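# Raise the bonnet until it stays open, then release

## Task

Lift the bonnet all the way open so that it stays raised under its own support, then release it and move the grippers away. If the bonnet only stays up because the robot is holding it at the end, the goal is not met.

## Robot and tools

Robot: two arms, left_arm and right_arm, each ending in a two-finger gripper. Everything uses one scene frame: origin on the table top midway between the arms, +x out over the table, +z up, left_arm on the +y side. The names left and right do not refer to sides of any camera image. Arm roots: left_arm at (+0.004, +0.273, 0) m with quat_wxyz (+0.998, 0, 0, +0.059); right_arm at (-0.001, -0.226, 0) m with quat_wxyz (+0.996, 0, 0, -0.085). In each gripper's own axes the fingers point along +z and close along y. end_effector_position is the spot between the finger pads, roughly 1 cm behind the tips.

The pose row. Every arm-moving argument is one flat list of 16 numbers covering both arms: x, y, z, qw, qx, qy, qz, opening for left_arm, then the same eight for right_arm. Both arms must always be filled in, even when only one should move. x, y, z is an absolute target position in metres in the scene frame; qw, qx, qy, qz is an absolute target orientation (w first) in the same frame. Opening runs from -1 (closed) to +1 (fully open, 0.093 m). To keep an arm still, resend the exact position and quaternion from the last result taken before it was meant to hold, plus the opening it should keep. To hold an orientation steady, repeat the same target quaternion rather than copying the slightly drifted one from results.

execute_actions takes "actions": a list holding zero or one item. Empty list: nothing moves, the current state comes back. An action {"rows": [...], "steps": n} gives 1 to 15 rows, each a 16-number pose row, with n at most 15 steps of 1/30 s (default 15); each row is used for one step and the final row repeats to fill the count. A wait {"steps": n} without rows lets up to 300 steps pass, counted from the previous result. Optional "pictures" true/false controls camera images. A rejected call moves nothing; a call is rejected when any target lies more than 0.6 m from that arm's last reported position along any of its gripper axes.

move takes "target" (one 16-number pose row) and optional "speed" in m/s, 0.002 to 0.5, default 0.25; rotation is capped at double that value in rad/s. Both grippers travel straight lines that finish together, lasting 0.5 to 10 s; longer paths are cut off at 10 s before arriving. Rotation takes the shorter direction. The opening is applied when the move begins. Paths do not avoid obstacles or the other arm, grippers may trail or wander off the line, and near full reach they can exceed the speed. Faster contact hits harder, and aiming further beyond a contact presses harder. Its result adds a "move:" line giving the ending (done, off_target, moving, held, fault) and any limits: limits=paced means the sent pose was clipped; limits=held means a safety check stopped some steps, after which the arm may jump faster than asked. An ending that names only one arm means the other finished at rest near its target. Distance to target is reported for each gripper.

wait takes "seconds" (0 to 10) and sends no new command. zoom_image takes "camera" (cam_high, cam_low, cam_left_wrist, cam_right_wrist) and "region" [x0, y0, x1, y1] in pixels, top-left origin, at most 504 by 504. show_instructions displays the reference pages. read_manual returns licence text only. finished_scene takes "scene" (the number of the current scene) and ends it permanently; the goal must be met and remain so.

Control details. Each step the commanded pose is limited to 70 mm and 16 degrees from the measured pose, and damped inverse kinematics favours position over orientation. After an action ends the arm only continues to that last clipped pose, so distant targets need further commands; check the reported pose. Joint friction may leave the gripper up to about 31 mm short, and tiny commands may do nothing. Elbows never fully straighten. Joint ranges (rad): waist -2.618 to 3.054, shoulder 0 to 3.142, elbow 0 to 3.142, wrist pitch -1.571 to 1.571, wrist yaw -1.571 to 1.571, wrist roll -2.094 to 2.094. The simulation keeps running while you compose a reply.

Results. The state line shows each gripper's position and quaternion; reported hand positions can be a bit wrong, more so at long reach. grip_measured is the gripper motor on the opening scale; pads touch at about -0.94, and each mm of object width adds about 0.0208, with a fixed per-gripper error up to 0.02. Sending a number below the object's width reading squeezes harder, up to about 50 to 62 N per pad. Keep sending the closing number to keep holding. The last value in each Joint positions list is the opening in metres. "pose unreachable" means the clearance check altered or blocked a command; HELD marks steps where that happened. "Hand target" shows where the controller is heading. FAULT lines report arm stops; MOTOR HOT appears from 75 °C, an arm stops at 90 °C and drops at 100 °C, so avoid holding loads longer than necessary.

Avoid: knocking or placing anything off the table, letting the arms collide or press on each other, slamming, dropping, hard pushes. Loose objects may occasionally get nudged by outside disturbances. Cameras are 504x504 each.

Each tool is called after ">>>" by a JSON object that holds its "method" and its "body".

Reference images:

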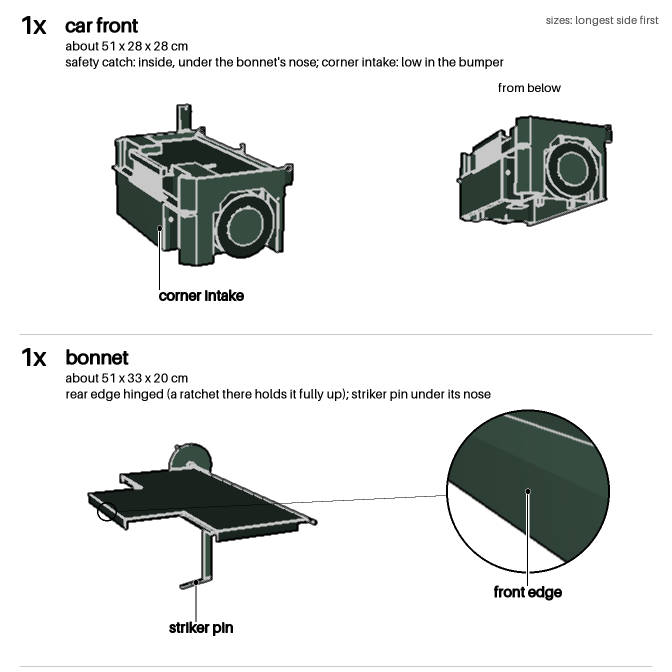

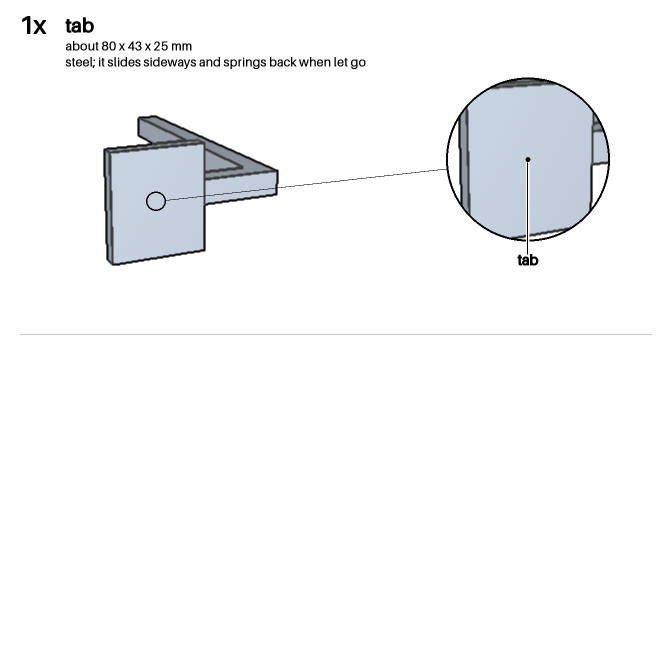

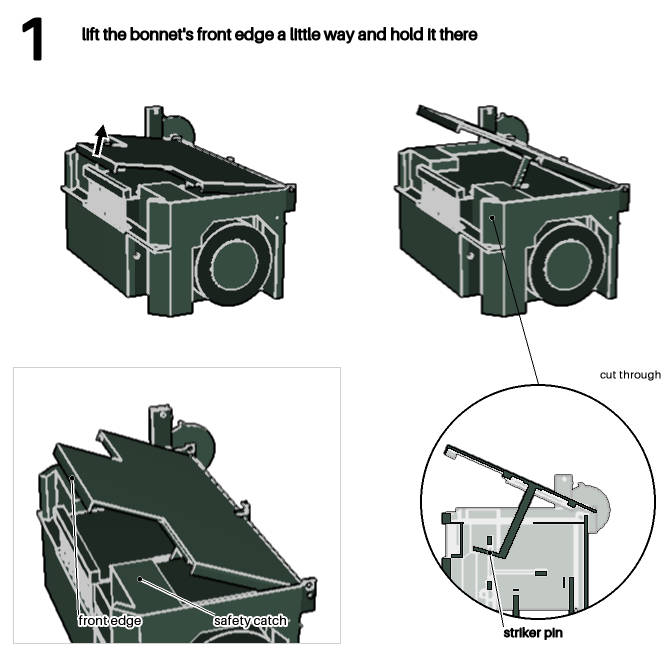

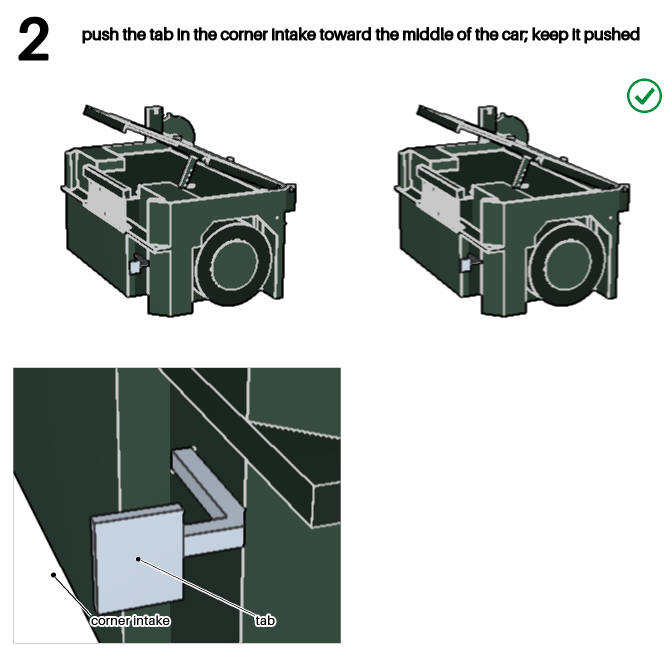

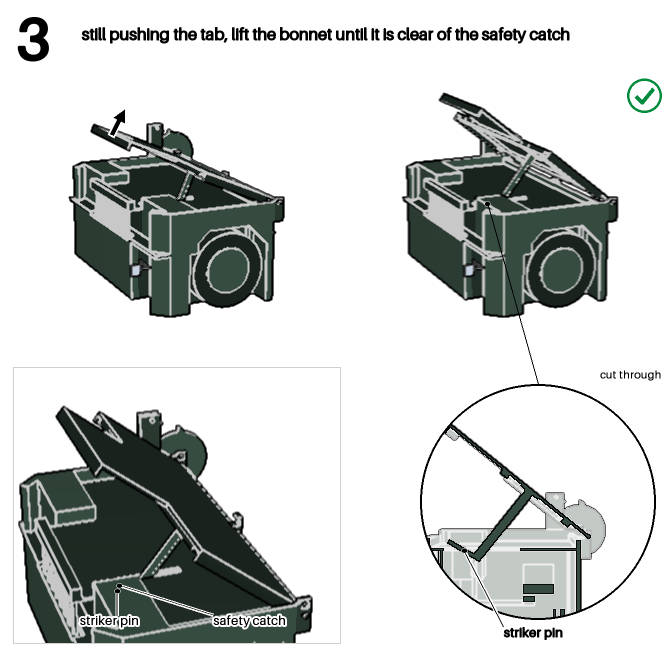

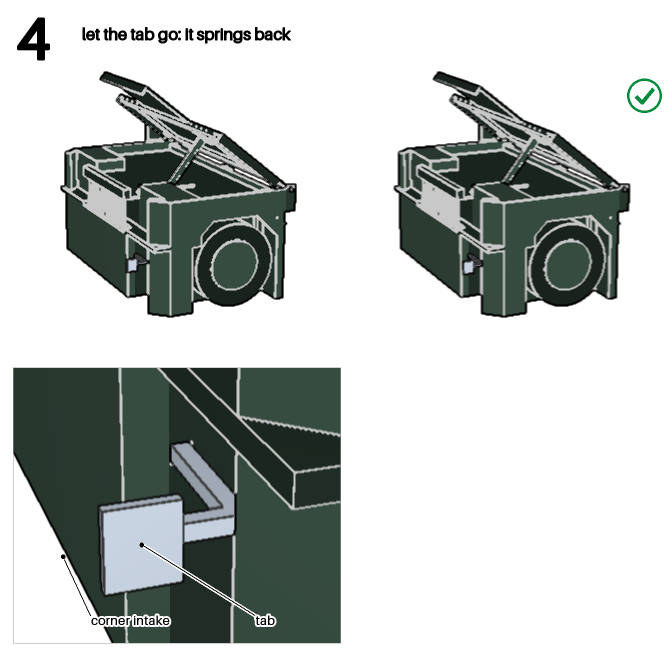

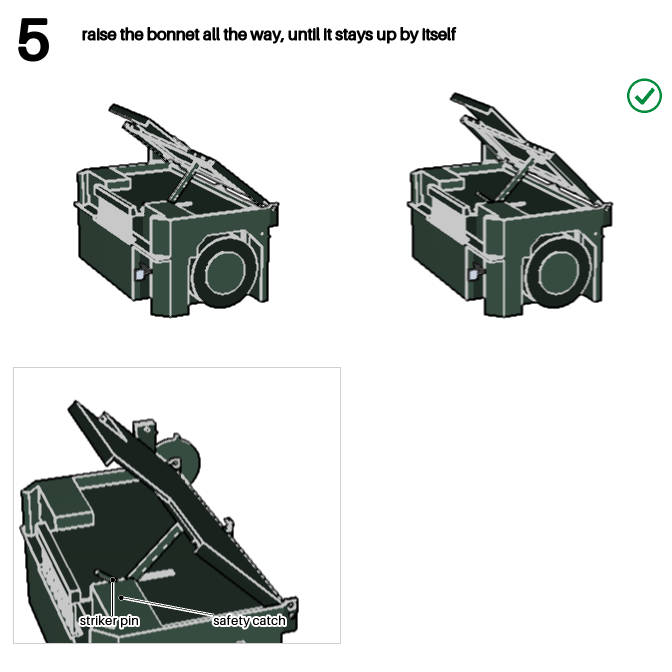

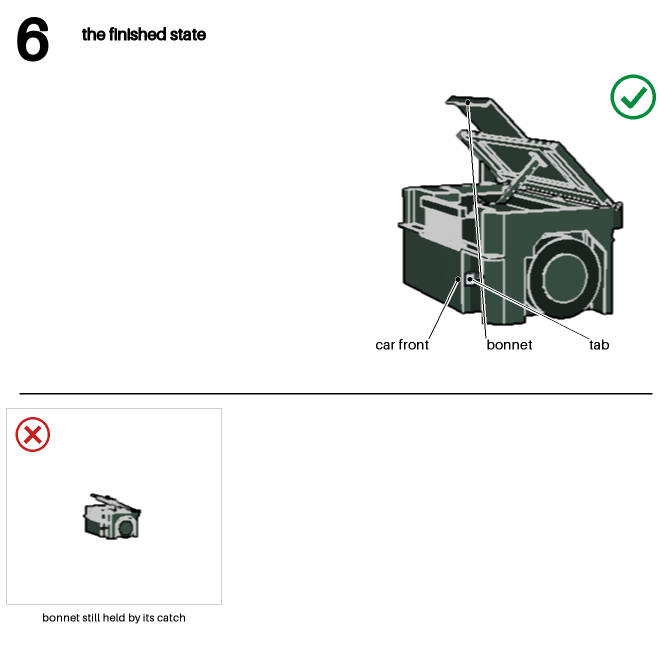

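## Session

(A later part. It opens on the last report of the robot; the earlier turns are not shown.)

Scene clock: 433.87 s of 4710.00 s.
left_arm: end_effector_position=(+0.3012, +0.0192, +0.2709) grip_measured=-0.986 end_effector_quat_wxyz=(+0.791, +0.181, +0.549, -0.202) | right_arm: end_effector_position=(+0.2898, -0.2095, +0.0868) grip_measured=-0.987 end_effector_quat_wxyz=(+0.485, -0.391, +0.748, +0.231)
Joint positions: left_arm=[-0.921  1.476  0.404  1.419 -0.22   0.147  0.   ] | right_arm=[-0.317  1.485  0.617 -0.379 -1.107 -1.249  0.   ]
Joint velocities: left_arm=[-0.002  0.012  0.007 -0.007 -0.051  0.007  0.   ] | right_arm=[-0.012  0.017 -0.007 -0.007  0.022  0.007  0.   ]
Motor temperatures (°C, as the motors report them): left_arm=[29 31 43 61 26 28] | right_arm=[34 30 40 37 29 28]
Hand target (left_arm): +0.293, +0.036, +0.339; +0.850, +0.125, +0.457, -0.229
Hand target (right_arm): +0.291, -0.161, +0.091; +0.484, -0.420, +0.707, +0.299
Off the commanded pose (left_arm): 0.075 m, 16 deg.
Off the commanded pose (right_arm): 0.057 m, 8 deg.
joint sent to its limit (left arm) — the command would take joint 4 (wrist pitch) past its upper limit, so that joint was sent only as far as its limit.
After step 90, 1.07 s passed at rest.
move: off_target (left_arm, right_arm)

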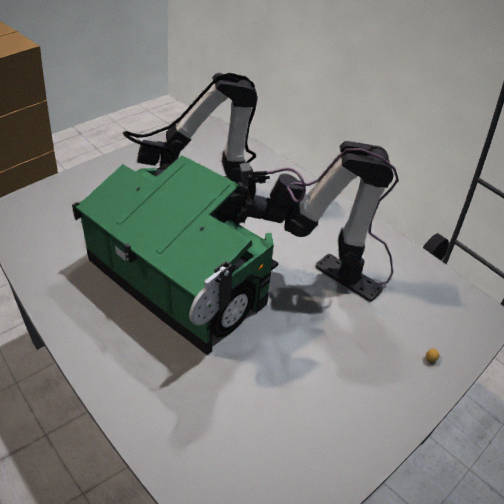

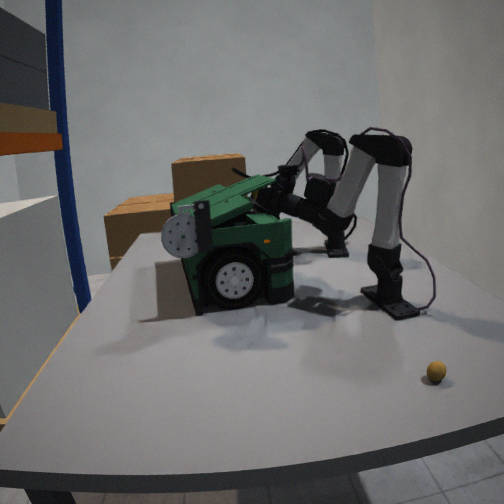

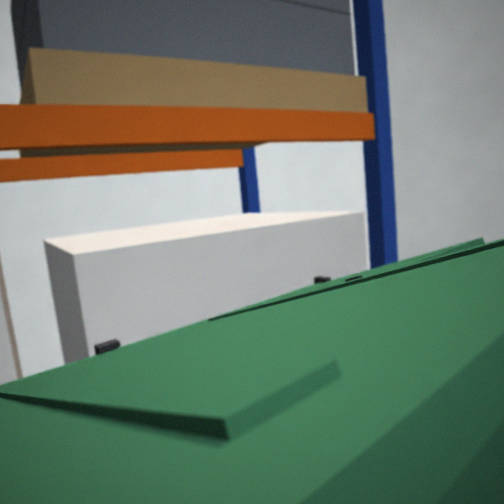

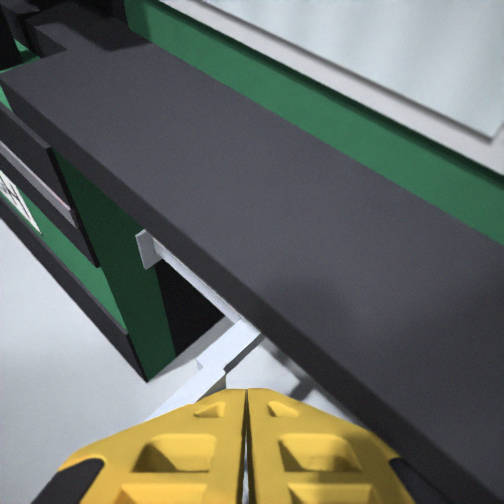

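>>> {"method": "move", "body": {"target": [0.305,0.03,0.29,0.47,-0.329,0.47,-0.671,-1,0.305,-0.155,0.088,0.497,-0.41,0.709,0.287,-1], "speed": 0.05}}

>>> {"method": "move", "body": {"target": [0.36,0.01,0.30,0.47,-0.329,0.47,-0.671,-1,0.305,-0.155,0.088,0.497,-0.41,0.709,0.287,-1], "speed": 0.04}}

Scene clock: 459.47 s of 4710.00 s.
left_arm: end_effector_position=(+0.3113, +0.0499, +0.2777) grip_measured=-0.986 end_effector_quat_wxyz=(+0.681, -0.147, +0.544, -0.468) | right_arm: end_effector_position=(+0.2897, -0.2107, +0.0870) grip_measured=-0.987 end_effector_quat_wxyz=(+0.484, -0.390, +0.749, +0.228)
Joint positions: left_arm=[-0.941  1.499  0.401  1.516 -0.448 -0.677  0.   ] | right_arm=[-0.32   1.482  0.617 -0.38  -1.104 -1.249  0.   ]
Joint velocities: left_arm=[ 0.007 -0.007 -0.002  0.007  0.051 -0.037  0.   ] | right_arm=[ 0.007  0.002  0.012 -0.051  0.037  0.037  0.   ]
Motor temperatures (°C, as the motors report them): left_arm=[29 32 45 62 26 29] | right_arm=[42 30 39 37 30 29]
Hand target (left_arm): +0.302, +0.028, +0.282; +0.636, -0.150, +0.538, -0.532
Hand target (right_arm): +0.293, -0.177, +0.089; +0.486, -0.409, +0.722, +0.273
Off the commanded pose (left_arm): 0.024 m, 41 deg.
Off the commanded pose (right_arm): 0.058 m, 9 deg.
After step 90, 12.33 s passed at rest.
move: off_target (left_arm, right_arm; path cut at 10 s)

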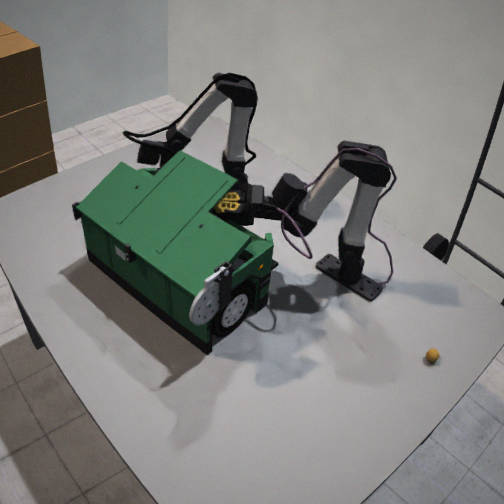

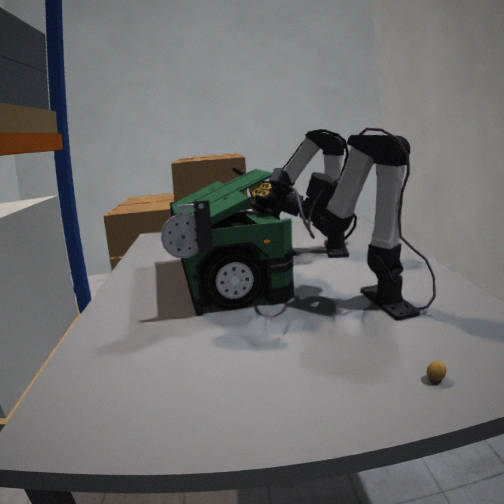

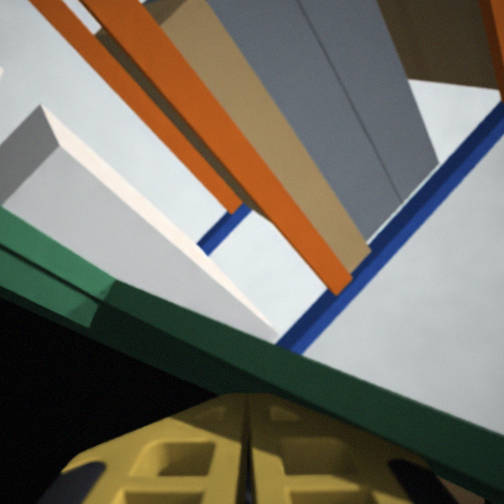

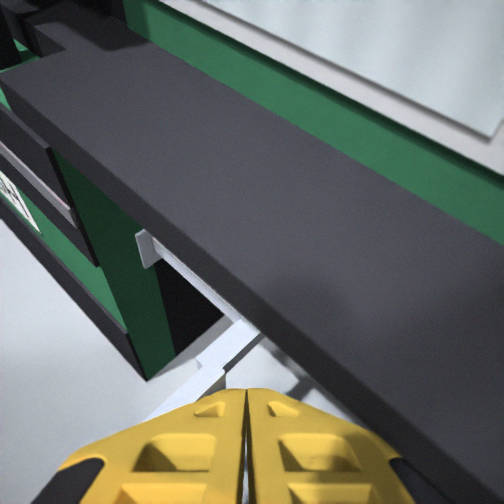

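Scene clock: 468.77 s of 4710.00 s.
left_arm: end_effector_position=(+0.3536, +0.0066, +0.2674) grip_measured=-0.986 end_effector_quat_wxyz=(-0.467, +0.330, -0.514, +0.640) | right_arm: end_effector_position=(+0.2898, -0.2097, +0.0868) grip_measured=-0.987 end_effector_quat_wxyz=(+0.483, -0.391, +0.750, +0.229)
Joint positions: left_arm=[-0.93   1.618  0.62   1.281 -0.426 -1.392  0.   ] | right_arm=[-0.315  1.481  0.617 -0.379 -1.1   -1.244  0.   ]
Joint velocities: left_arm=[-0.002 -0.007  0.007 -0.037 -0.022 -0.007  0.   ] | right_arm=[-0.027 -0.027 -0.007  0.022  0.007  0.051  0.   ]
Motor temperatures (°C, as the motors report them): left_arm=[29 31 46 59 26 29] | right_arm=[43 30 39 37 30 29]
Hand target (left_arm): +0.358, +0.011, +0.300; -0.471, +0.328, -0.470, +0.671
Hand target (right_arm): +0.291, -0.161, +0.091; +0.484, -0.419, +0.708, +0.299
Off the commanded pose (left_arm): 0.033 m, 6 deg.
Off the commanded pose (right_arm): 0.057 m, 9 deg.
move: off_target (left_arm, right_arm)

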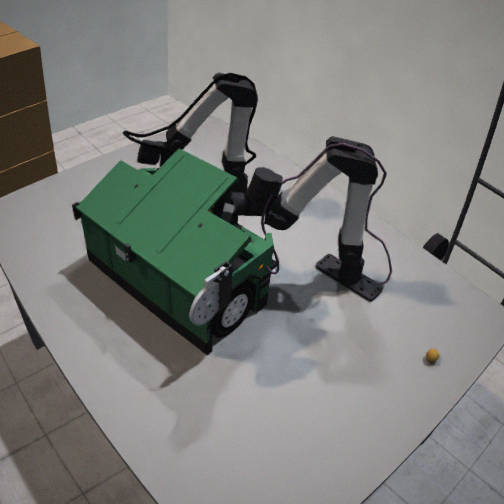

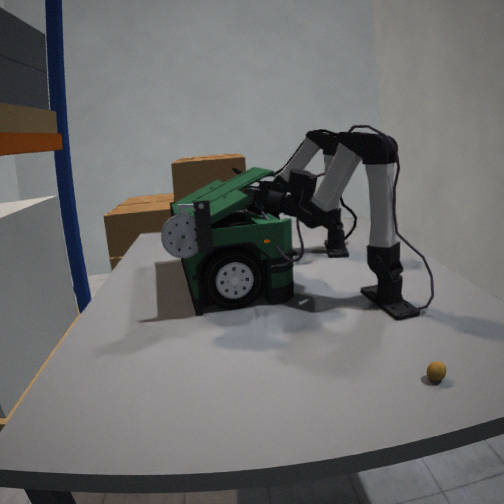

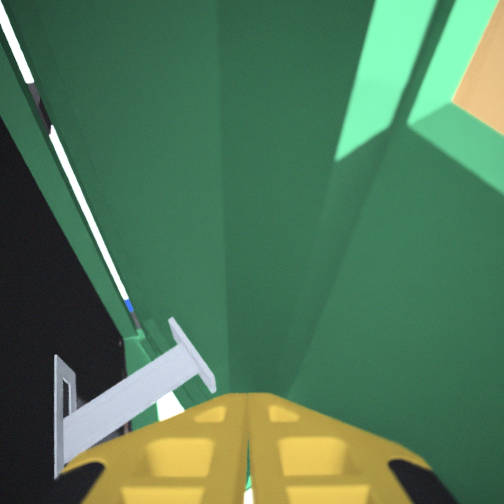

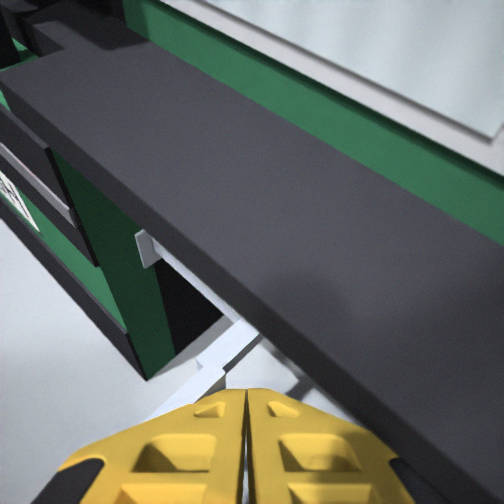

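>>> {"method": "execute_actions", "body": {"actions": []}}

Scene clock: 484.50 s of 4710.00 s.
left_arm: end_effector_position=(+0.3536, +0.0066, +0.2674) grip_measured=-0.986 end_effector_quat_wxyz=(-0.467, +0.330, -0.514, +0.640) | right_arm: end_effector_position=(+0.2898, -0.2097, +0.0868) grip_measured=-0.987 end_effector_quat_wxyz=(+0.483, -0.391, +0.750, +0.229)
Joint positions: left_arm=[-0.93   1.618  0.62   1.281 -0.426 -1.392  0.   ] | right_arm=[-0.315  1.481  0.617 -0.379 -1.1   -1.244  0.   ]
Joint velocities: left_arm=[ 0.002 -0.007  0.017  0.007 -0.066  0.066  0.   ] | right_arm=[-0.002  0.022  0.007 -0.037  0.037  0.007  0.   ]
Motor temperatures (°C, as the motors report them): left_arm=[29 33 47 59 26 29] | right_arm=[50 30 38 38 31 30]
Hand target (left_arm): +0.358, +0.011, +0.300; -0.471, +0.328, -0.470, +0.671
Hand target (right_arm): +0.291, -0.161, +0.091; +0.484, -0.419, +0.708, +0.299
Off the commanded pose (left_arm): 0.033 m, 6 deg.
Off the commanded pose (right_arm): 0.057 m, 9 deg.
Steps of this call (steps 1 to 90: nothing new was sent; then 12.73 s passed at rest). Readings (end_effector_position):
1: left_arm (+0.3536, +0.0066, +0.2674) | right_arm (+0.2898, -0.2097, +0.0868)
2: left_arm (+0.3536, +0.0066, +0.2674) | right_arm (+0.2898, -0.2097, +0.0868)
4: left_arm (+0.3536, +0.0066, +0.2674) | right_arm (+0.2898, -0.2097, +0.0868)
8: left_arm (+0.3536, +0.0066, +0.2674) | right_arm (+0.2898, -0.2097, +0.0868)
90: the state above

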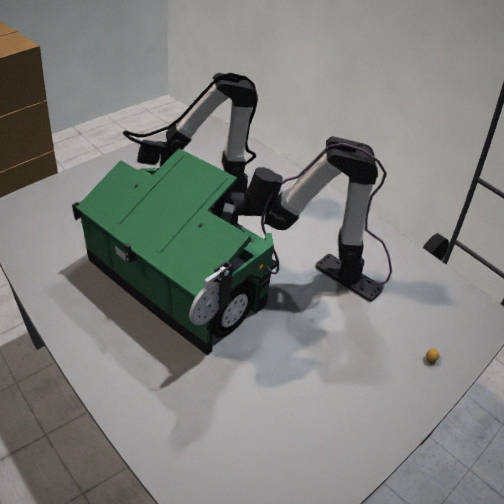

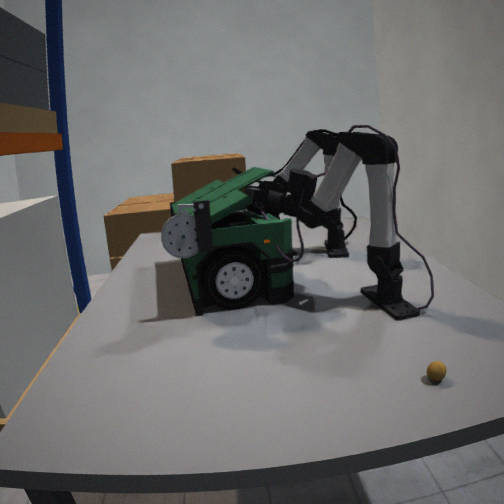

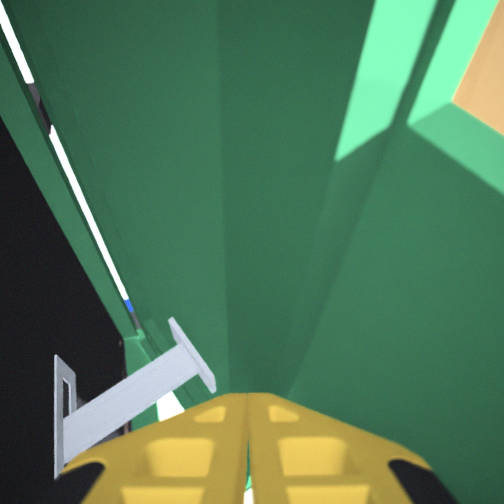

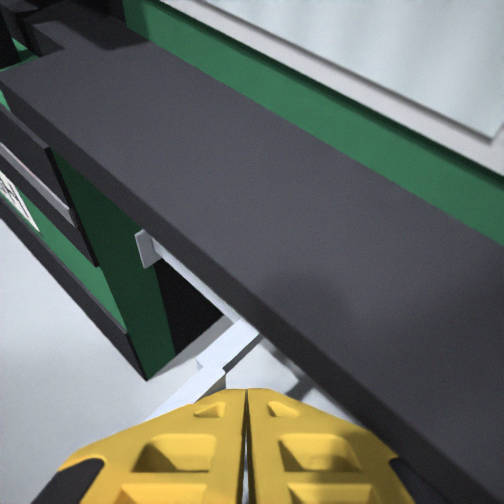

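>>> {"method": "move", "body": {"target": [0.365,0.01,0.34,0.49,-0.36,0.43,-0.67,-1,0.305,-0.155,0.088,0.497,-0.41,0.709,0.287,-1], "speed": 0.05}}

Scene clock: 491.13 s of 4710.00 s.
left_arm: end_effector_position=(+0.3596, +0.0051, +0.2622) grip_measured=-0.986 end_effector_quat_wxyz=(-0.477, +0.366, -0.524, +0.603) | right_arm: end_effector_position=(+0.2899, -0.2097, +0.0869) grip_measured=-0.987 end_effector_quat_wxyz=(+0.482, -0.391, +0.751, +0.228)
Joint positions: left_arm=[-0.961  1.607  0.672  1.149 -0.541 -1.399  0.   ] | right_arm=[-0.314  1.478  0.617 -0.379 -1.096 -1.241  0.   ]
Joint velocities: left_arm=[-0.012 -0.022 -0.002 -0.022 -0.022  0.051  0.   ] | right_arm=[ 0.017  0.007  0.002  0.037 -0.007  0.007  0.   ]
Motor temperatures (°C, as the motors report them): left_arm=[29 33 47 59 26 29] | right_arm=[51 30 38 38 31 30]
Hand target (left_arm): +0.357, +0.017, +0.336; +0.488, -0.359, +0.430, -0.669
Hand target (right_arm): +0.291, -0.161, +0.091; +0.484, -0.419, +0.708, +0.298
Off the commanded pose (left_arm): 0.078 m, 13 deg.
Off the commanded pose (right_arm): 0.057 m, 9 deg.
After step 90, 1.47 s passed at rest.
move: off_target (left_arm, right_arm)

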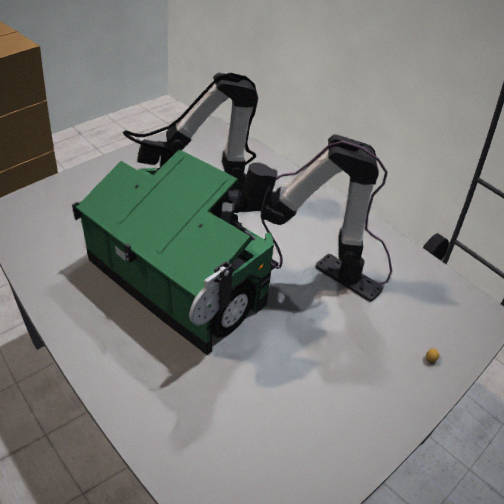

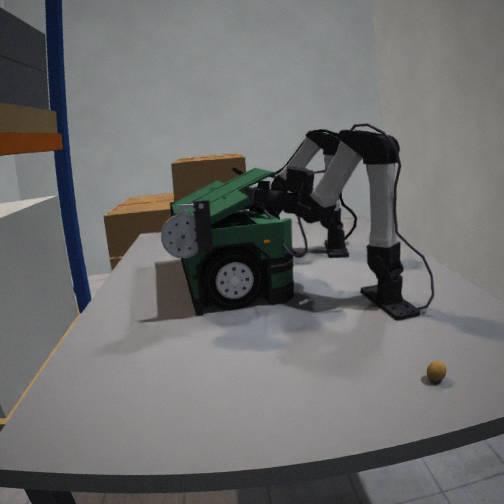

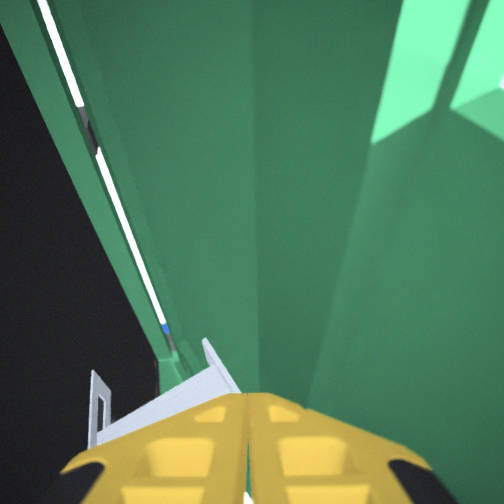

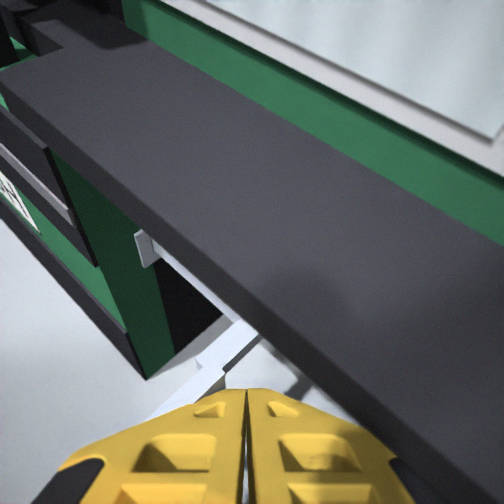

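>>> {"method": "zoom_image", "body": {"camera": "cam_right_wrist", "region": [80,180,340,440]}}

>>> {"method": "zoom_image", "body": {"camera": "cam_low", "region": [180,140,380,340]}}

Region (80, 180, 340, 440) of cam_right_wrist's 504x504 image, scaled by 1.938, with more detail than that image has.

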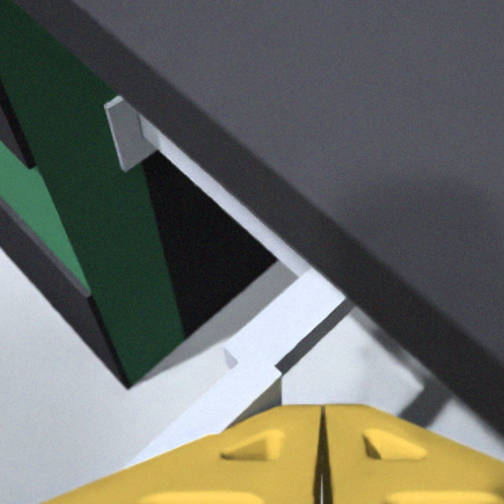

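Region (180, 140, 380, 340) of cam_low's 504x504 image, scaled by 2.520, with more detail than that image has.

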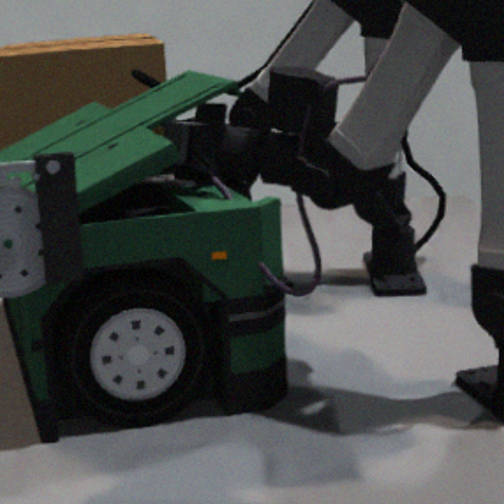

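>>> {"method": "move", "body": {"target": [0.355,0.008,0.275,0.47,-0.329,0.47,-0.671,-1,0.29,-0.24,0.088,0.483,-0.391,0.75,0.229,-1], "speed": 0.05}}

>>> {"method": "zoom_image", "body": {"camera": "cam_right_wrist", "region": [50,150,400,500]}}

Scene clock: 506.70 s of 4710.00 s.
left_arm: end_effector_position=(+0.3536, +0.0039, +0.2696) grip_measured=-0.986 end_effector_quat_wxyz=(-0.467, +0.344, -0.492, +0.650) | right_arm: end_effector_position=(+0.2818, -0.2273, +0.0867) grip_measured=-0.987 end_effector_quat_wxyz=(+0.484, -0.409, +0.738, +0.231)
Joint positions: left_arm=[-0.95   1.656  0.636  1.341 -0.472 -1.408  0.   ] | right_arm=[-0.403  1.563  0.707 -0.617 -1.13  -1.522  0.   ]
Joint velocities: left_arm=[-0.007  0.027 -0.007 -0.051 -0.022 -0.007  0.   ] | right_arm=[-0.002  0.022  0.002 -0.037 -0.007 -0.051  0.   ]
Motor temperatures (°C, as the motors report them): left_arm=[29 35 50 62 26 29] | right_arm=[54 30 38 38 32 30]
Hand target (left_arm): +0.354, +0.009, +0.275; -0.469, +0.330, -0.472, +0.669
Hand target (right_arm): +0.290, -0.240, +0.088; +0.483, -0.391, +0.750, +0.227
Off the commanded pose (left_arm): 0.007 m, 4 deg.
Off the commanded pose (right_arm): 0.015 m, 2 deg.
After step 90, 10.37 s passed at rest.
move: off_target (left_arm, right_arm)

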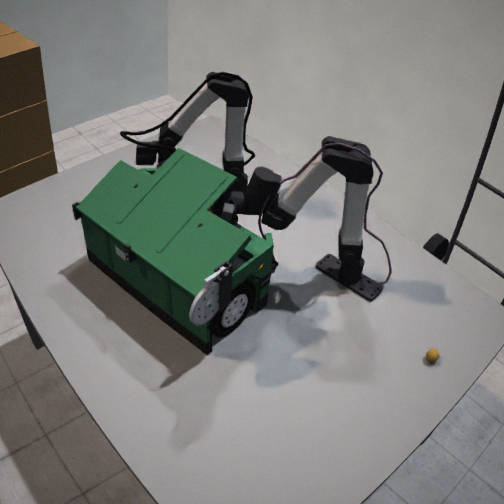

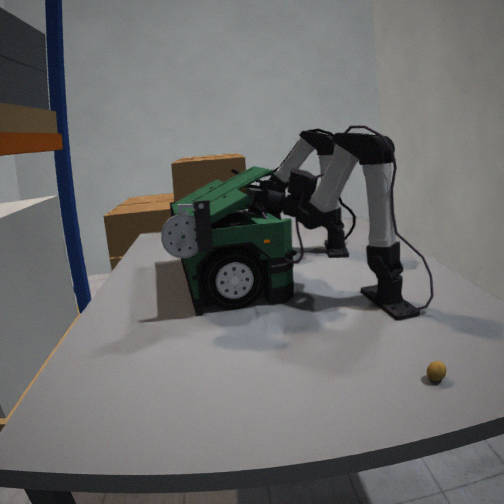

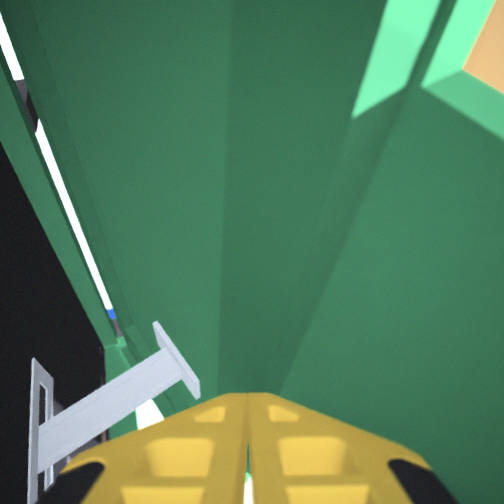

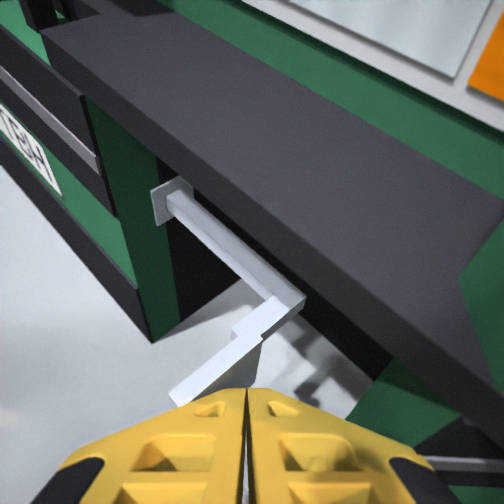

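Region (50, 150, 400, 500) of cam_right_wrist's 504x504 image, scaled by 1.440, with more detail than that image has.

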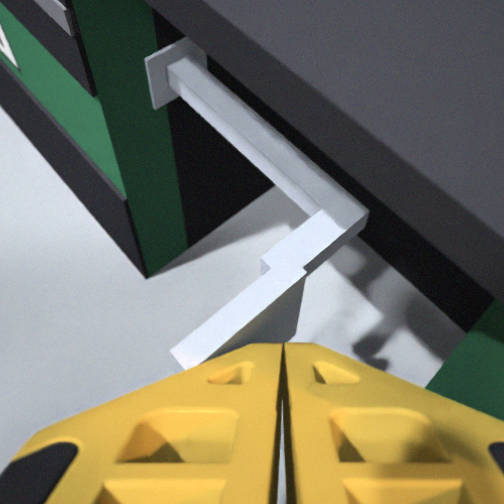

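>>> {"method": "move", "body": {"target": [0.353,0.008,0.265,0.47,-0.329,0.47,-0.671,-1,0.308,-0.238,0.092,0.483,-0.391,0.75,0.229,-1], "speed": 0.05}}

Scene clock: 512.37 s of 4710.00 s.
left_arm: end_effector_position=(+0.3500, +0.0047, +0.2753) grip_measured=-0.986 end_effector_quat_wxyz=(-0.468, +0.334, -0.471, +0.669) | right_arm: end_effector_position=(+0.2826, -0.2245, +0.0870) grip_measured=-0.987 end_effector_quat_wxyz=(+0.478, -0.415, +0.736, +0.240)
Joint positions: left_arm=[-0.95   1.685  0.626  1.44  -0.458 -1.403  0.   ] | right_arm=[-0.391  1.581  0.73  -0.652 -1.127 -1.543  0.   ]
Joint velocities: left_arm=[-0.007  0.027 -0.007  0.037 -0.022  0.081  0.   ] | right_arm=[-0.007  0.022 -0.017  0.051  0.007 -0.037  0.   ]
Motor temperatures (°C, as the motors report them): left_arm=[29 34 49 63 26 29] | right_arm=[51 30 39 37 31 30]
Hand target (left_arm): +0.353, +0.008, +0.265; -0.469, +0.330, -0.471, +0.670
Hand target (right_arm): +0.305, -0.238, +0.094; +0.483, -0.395, +0.746, +0.233
Off the commanded pose (left_arm): 0.011 m, 1 deg.
Off the commanded pose (right_arm): 0.029 m, 3 deg.
After step 90, 1.60 s passed at rest.
move: off_target (left_arm, right_arm)

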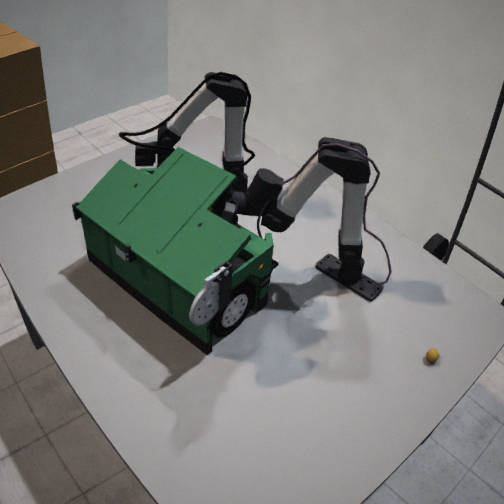

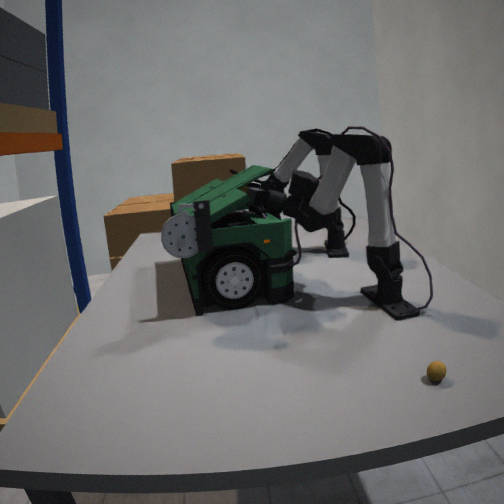

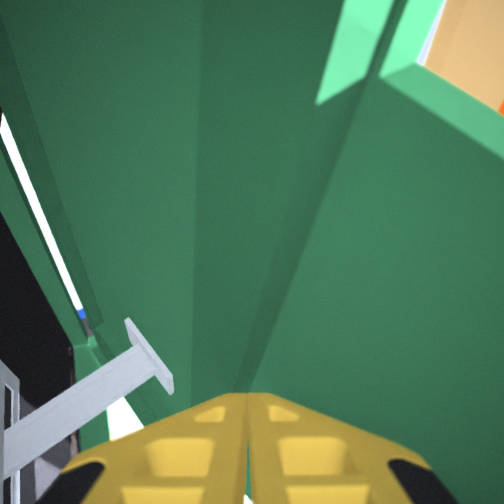

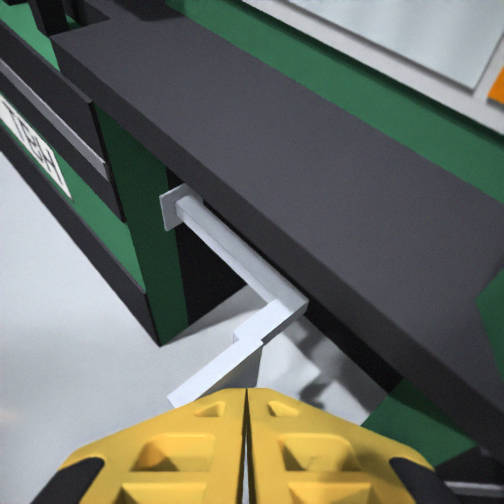

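>>> {"method": "move", "body": {"target": [0.353,0.008,0.265,0.47,-0.329,0.47,-0.671,-1,0.235,-0.28,0.10,0.60,-0.40,0.69,0.10,-1], "speed": 0.15}}

>>> {"method": "move", "body": {"target": [0.353,0.008,0.265,0.47,-0.329,0.47,-0.671,-1,0.235,-0.28,0.095,0.683,-0.683,0.183,-0.183,-1], "speed": 0.25}}

Scene clock: 536.53 s of 4710.00 s.
left_arm: end_effector_position=(+0.3499, +0.0047, +0.2753) grip_measured=-0.986 end_effector_quat_wxyz=(-0.468, +0.334, -0.470, +0.670) | right_arm: end_effector_position=(+0.2402, -0.2842, +0.0964) grip_measured=-0.987 end_effector_quat_wxyz=(+0.588, -0.396, +0.700, +0.091)
Joint positions: left_arm=[-0.95   1.686  0.626  1.443 -0.458 -1.403  0.   ] | right_arm=[-0.773  1.523  0.606 -0.779 -1.271 -2.064  0.   ]
Joint velocities: left_arm=[ 0.002  0.007 -0.007  0.022 -0.007  0.051  0.   ] | right_arm=[ 0.012 -0.027 -0.002 -0.051 -0.022 -0.037  0.   ]
Motor temperatures (°C, as the motors report them): left_arm=[29 33 44 61 26 29] | right_arm=[42 30 44 35 30 31]
Hand target (left_arm): +0.353, +0.008, +0.265; -0.470, +0.330, -0.471, +0.670
Hand target (right_arm): +0.236, -0.281, +0.099; +0.594, -0.391, +0.698, +0.088
Off the commanded pose (left_arm): 0.011 m, 1 deg.
Off the commanded pose (right_arm): 0.008 m, 2 deg.
joint sent to its limit (right arm) — the command would take joint 6 (wrist roll) past its lower limit, so that joint was sent only as far as its limit.
After step 90, 19.47 s passed at rest.
move: off_target (left_arm)

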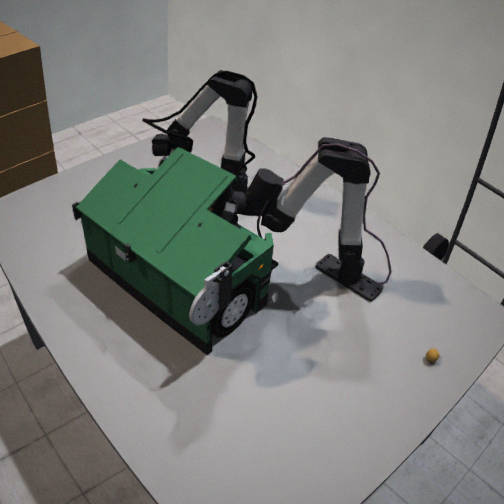

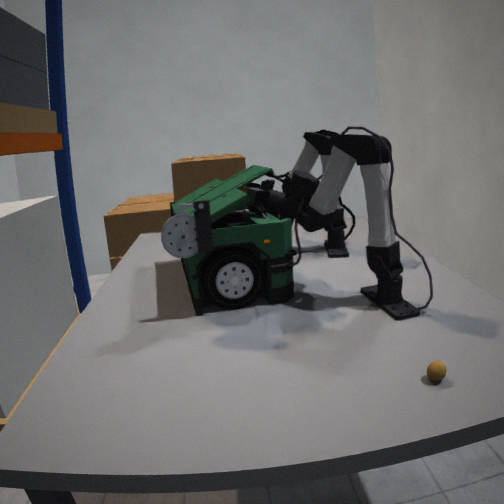

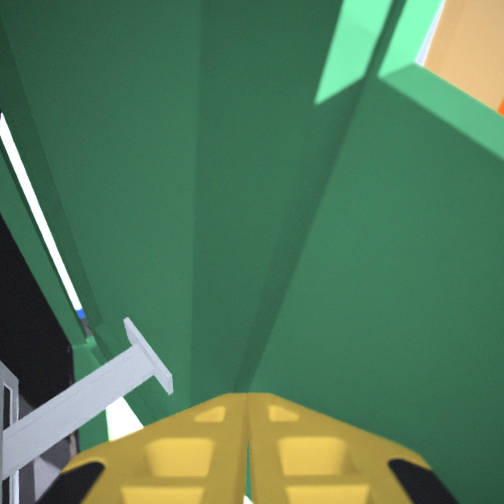

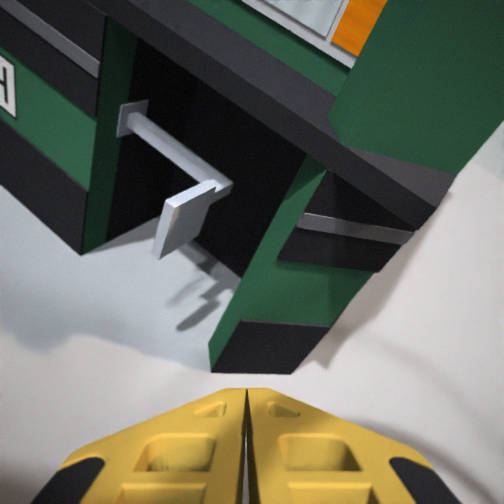

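Scene clock: 540.37 s of 4710.00 s.
left_arm: end_effector_position=(+0.3499, +0.0048, +0.2755) grip_measured=-0.986 end_effector_quat_wxyz=(-0.468, +0.334, -0.470, +0.670) | right_arm: end_effector_position=(+0.2383, -0.2799, +0.0987) grip_measured=-0.987 end_effector_quat_wxyz=(+0.625, -0.623, +0.334, -0.330)
Joint positions: left_arm=[-0.95   1.686  0.626  1.443 -0.458 -1.403  0.   ] | right_arm=[-0.809  1.656  0.129  1.023 -1.571 -2.068  0.   ]
Joint velocities: left_arm=[-0.002 -0.017 -0.012 -0.007 -0.022 -0.051  0.   ] | right_arm=[-0.002 -0.002 -0.002  0.11  -0.007  0.007  0.   ]
Motor temperatures (°C, as the motors report them): left_arm=[29 33 44 60 26 29] | right_arm=[42 30 43 35 30 30]
Hand target (left_arm): +0.353, +0.008, +0.265; -0.470, +0.330, -0.471, +0.670
Hand target (right_arm): +0.234, -0.277, +0.096; +0.628, -0.620, +0.336, -0.330
Off the commanded pose (left_arm): 0.011 m, 1 deg.
Off the commanded pose (right_arm): 0.005 m, 26 deg; orientation clipped at the last step of the last action.
joint sent to its limit (right arm) — the command would take joint 5 (wrist yaw) past its lower limit and joint 6 (wrist roll) past its lower limit, so those joints were sent only as far as their limits.
move: off_target (left_arm, right_arm); limits=paced

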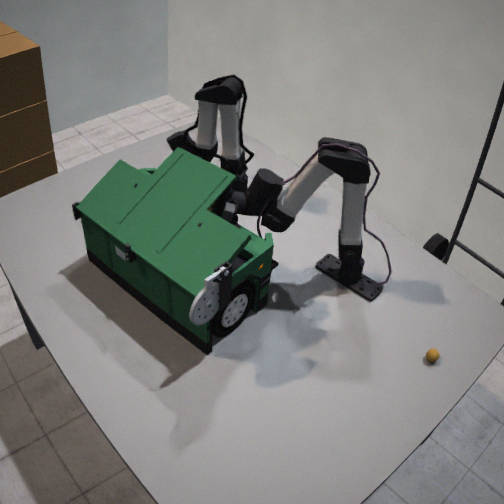

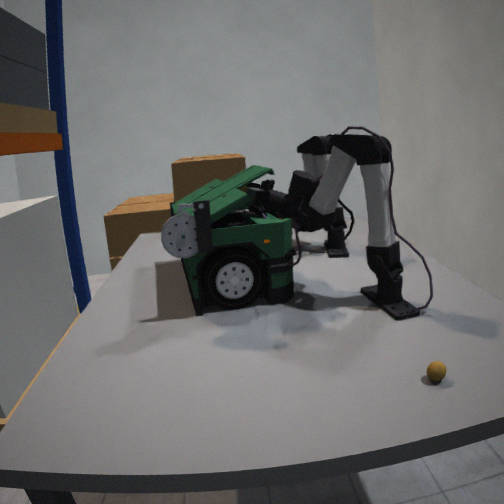

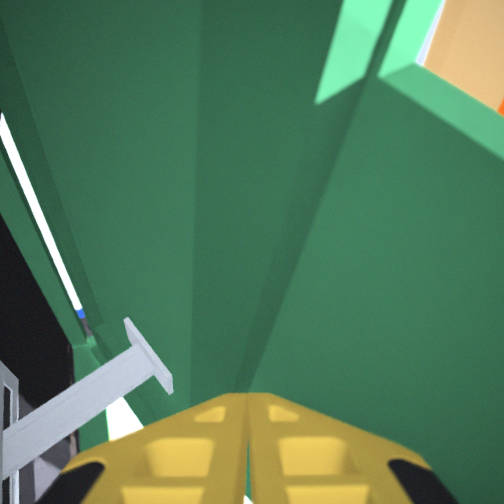

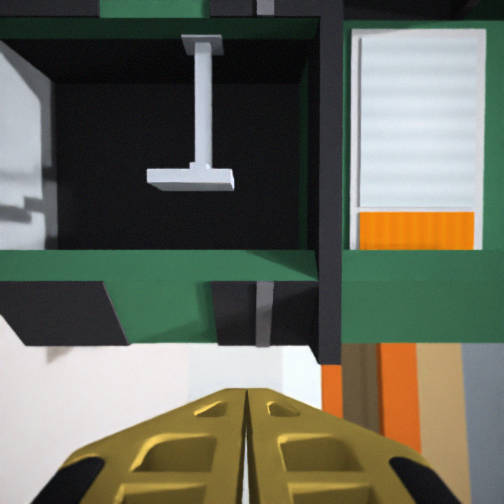

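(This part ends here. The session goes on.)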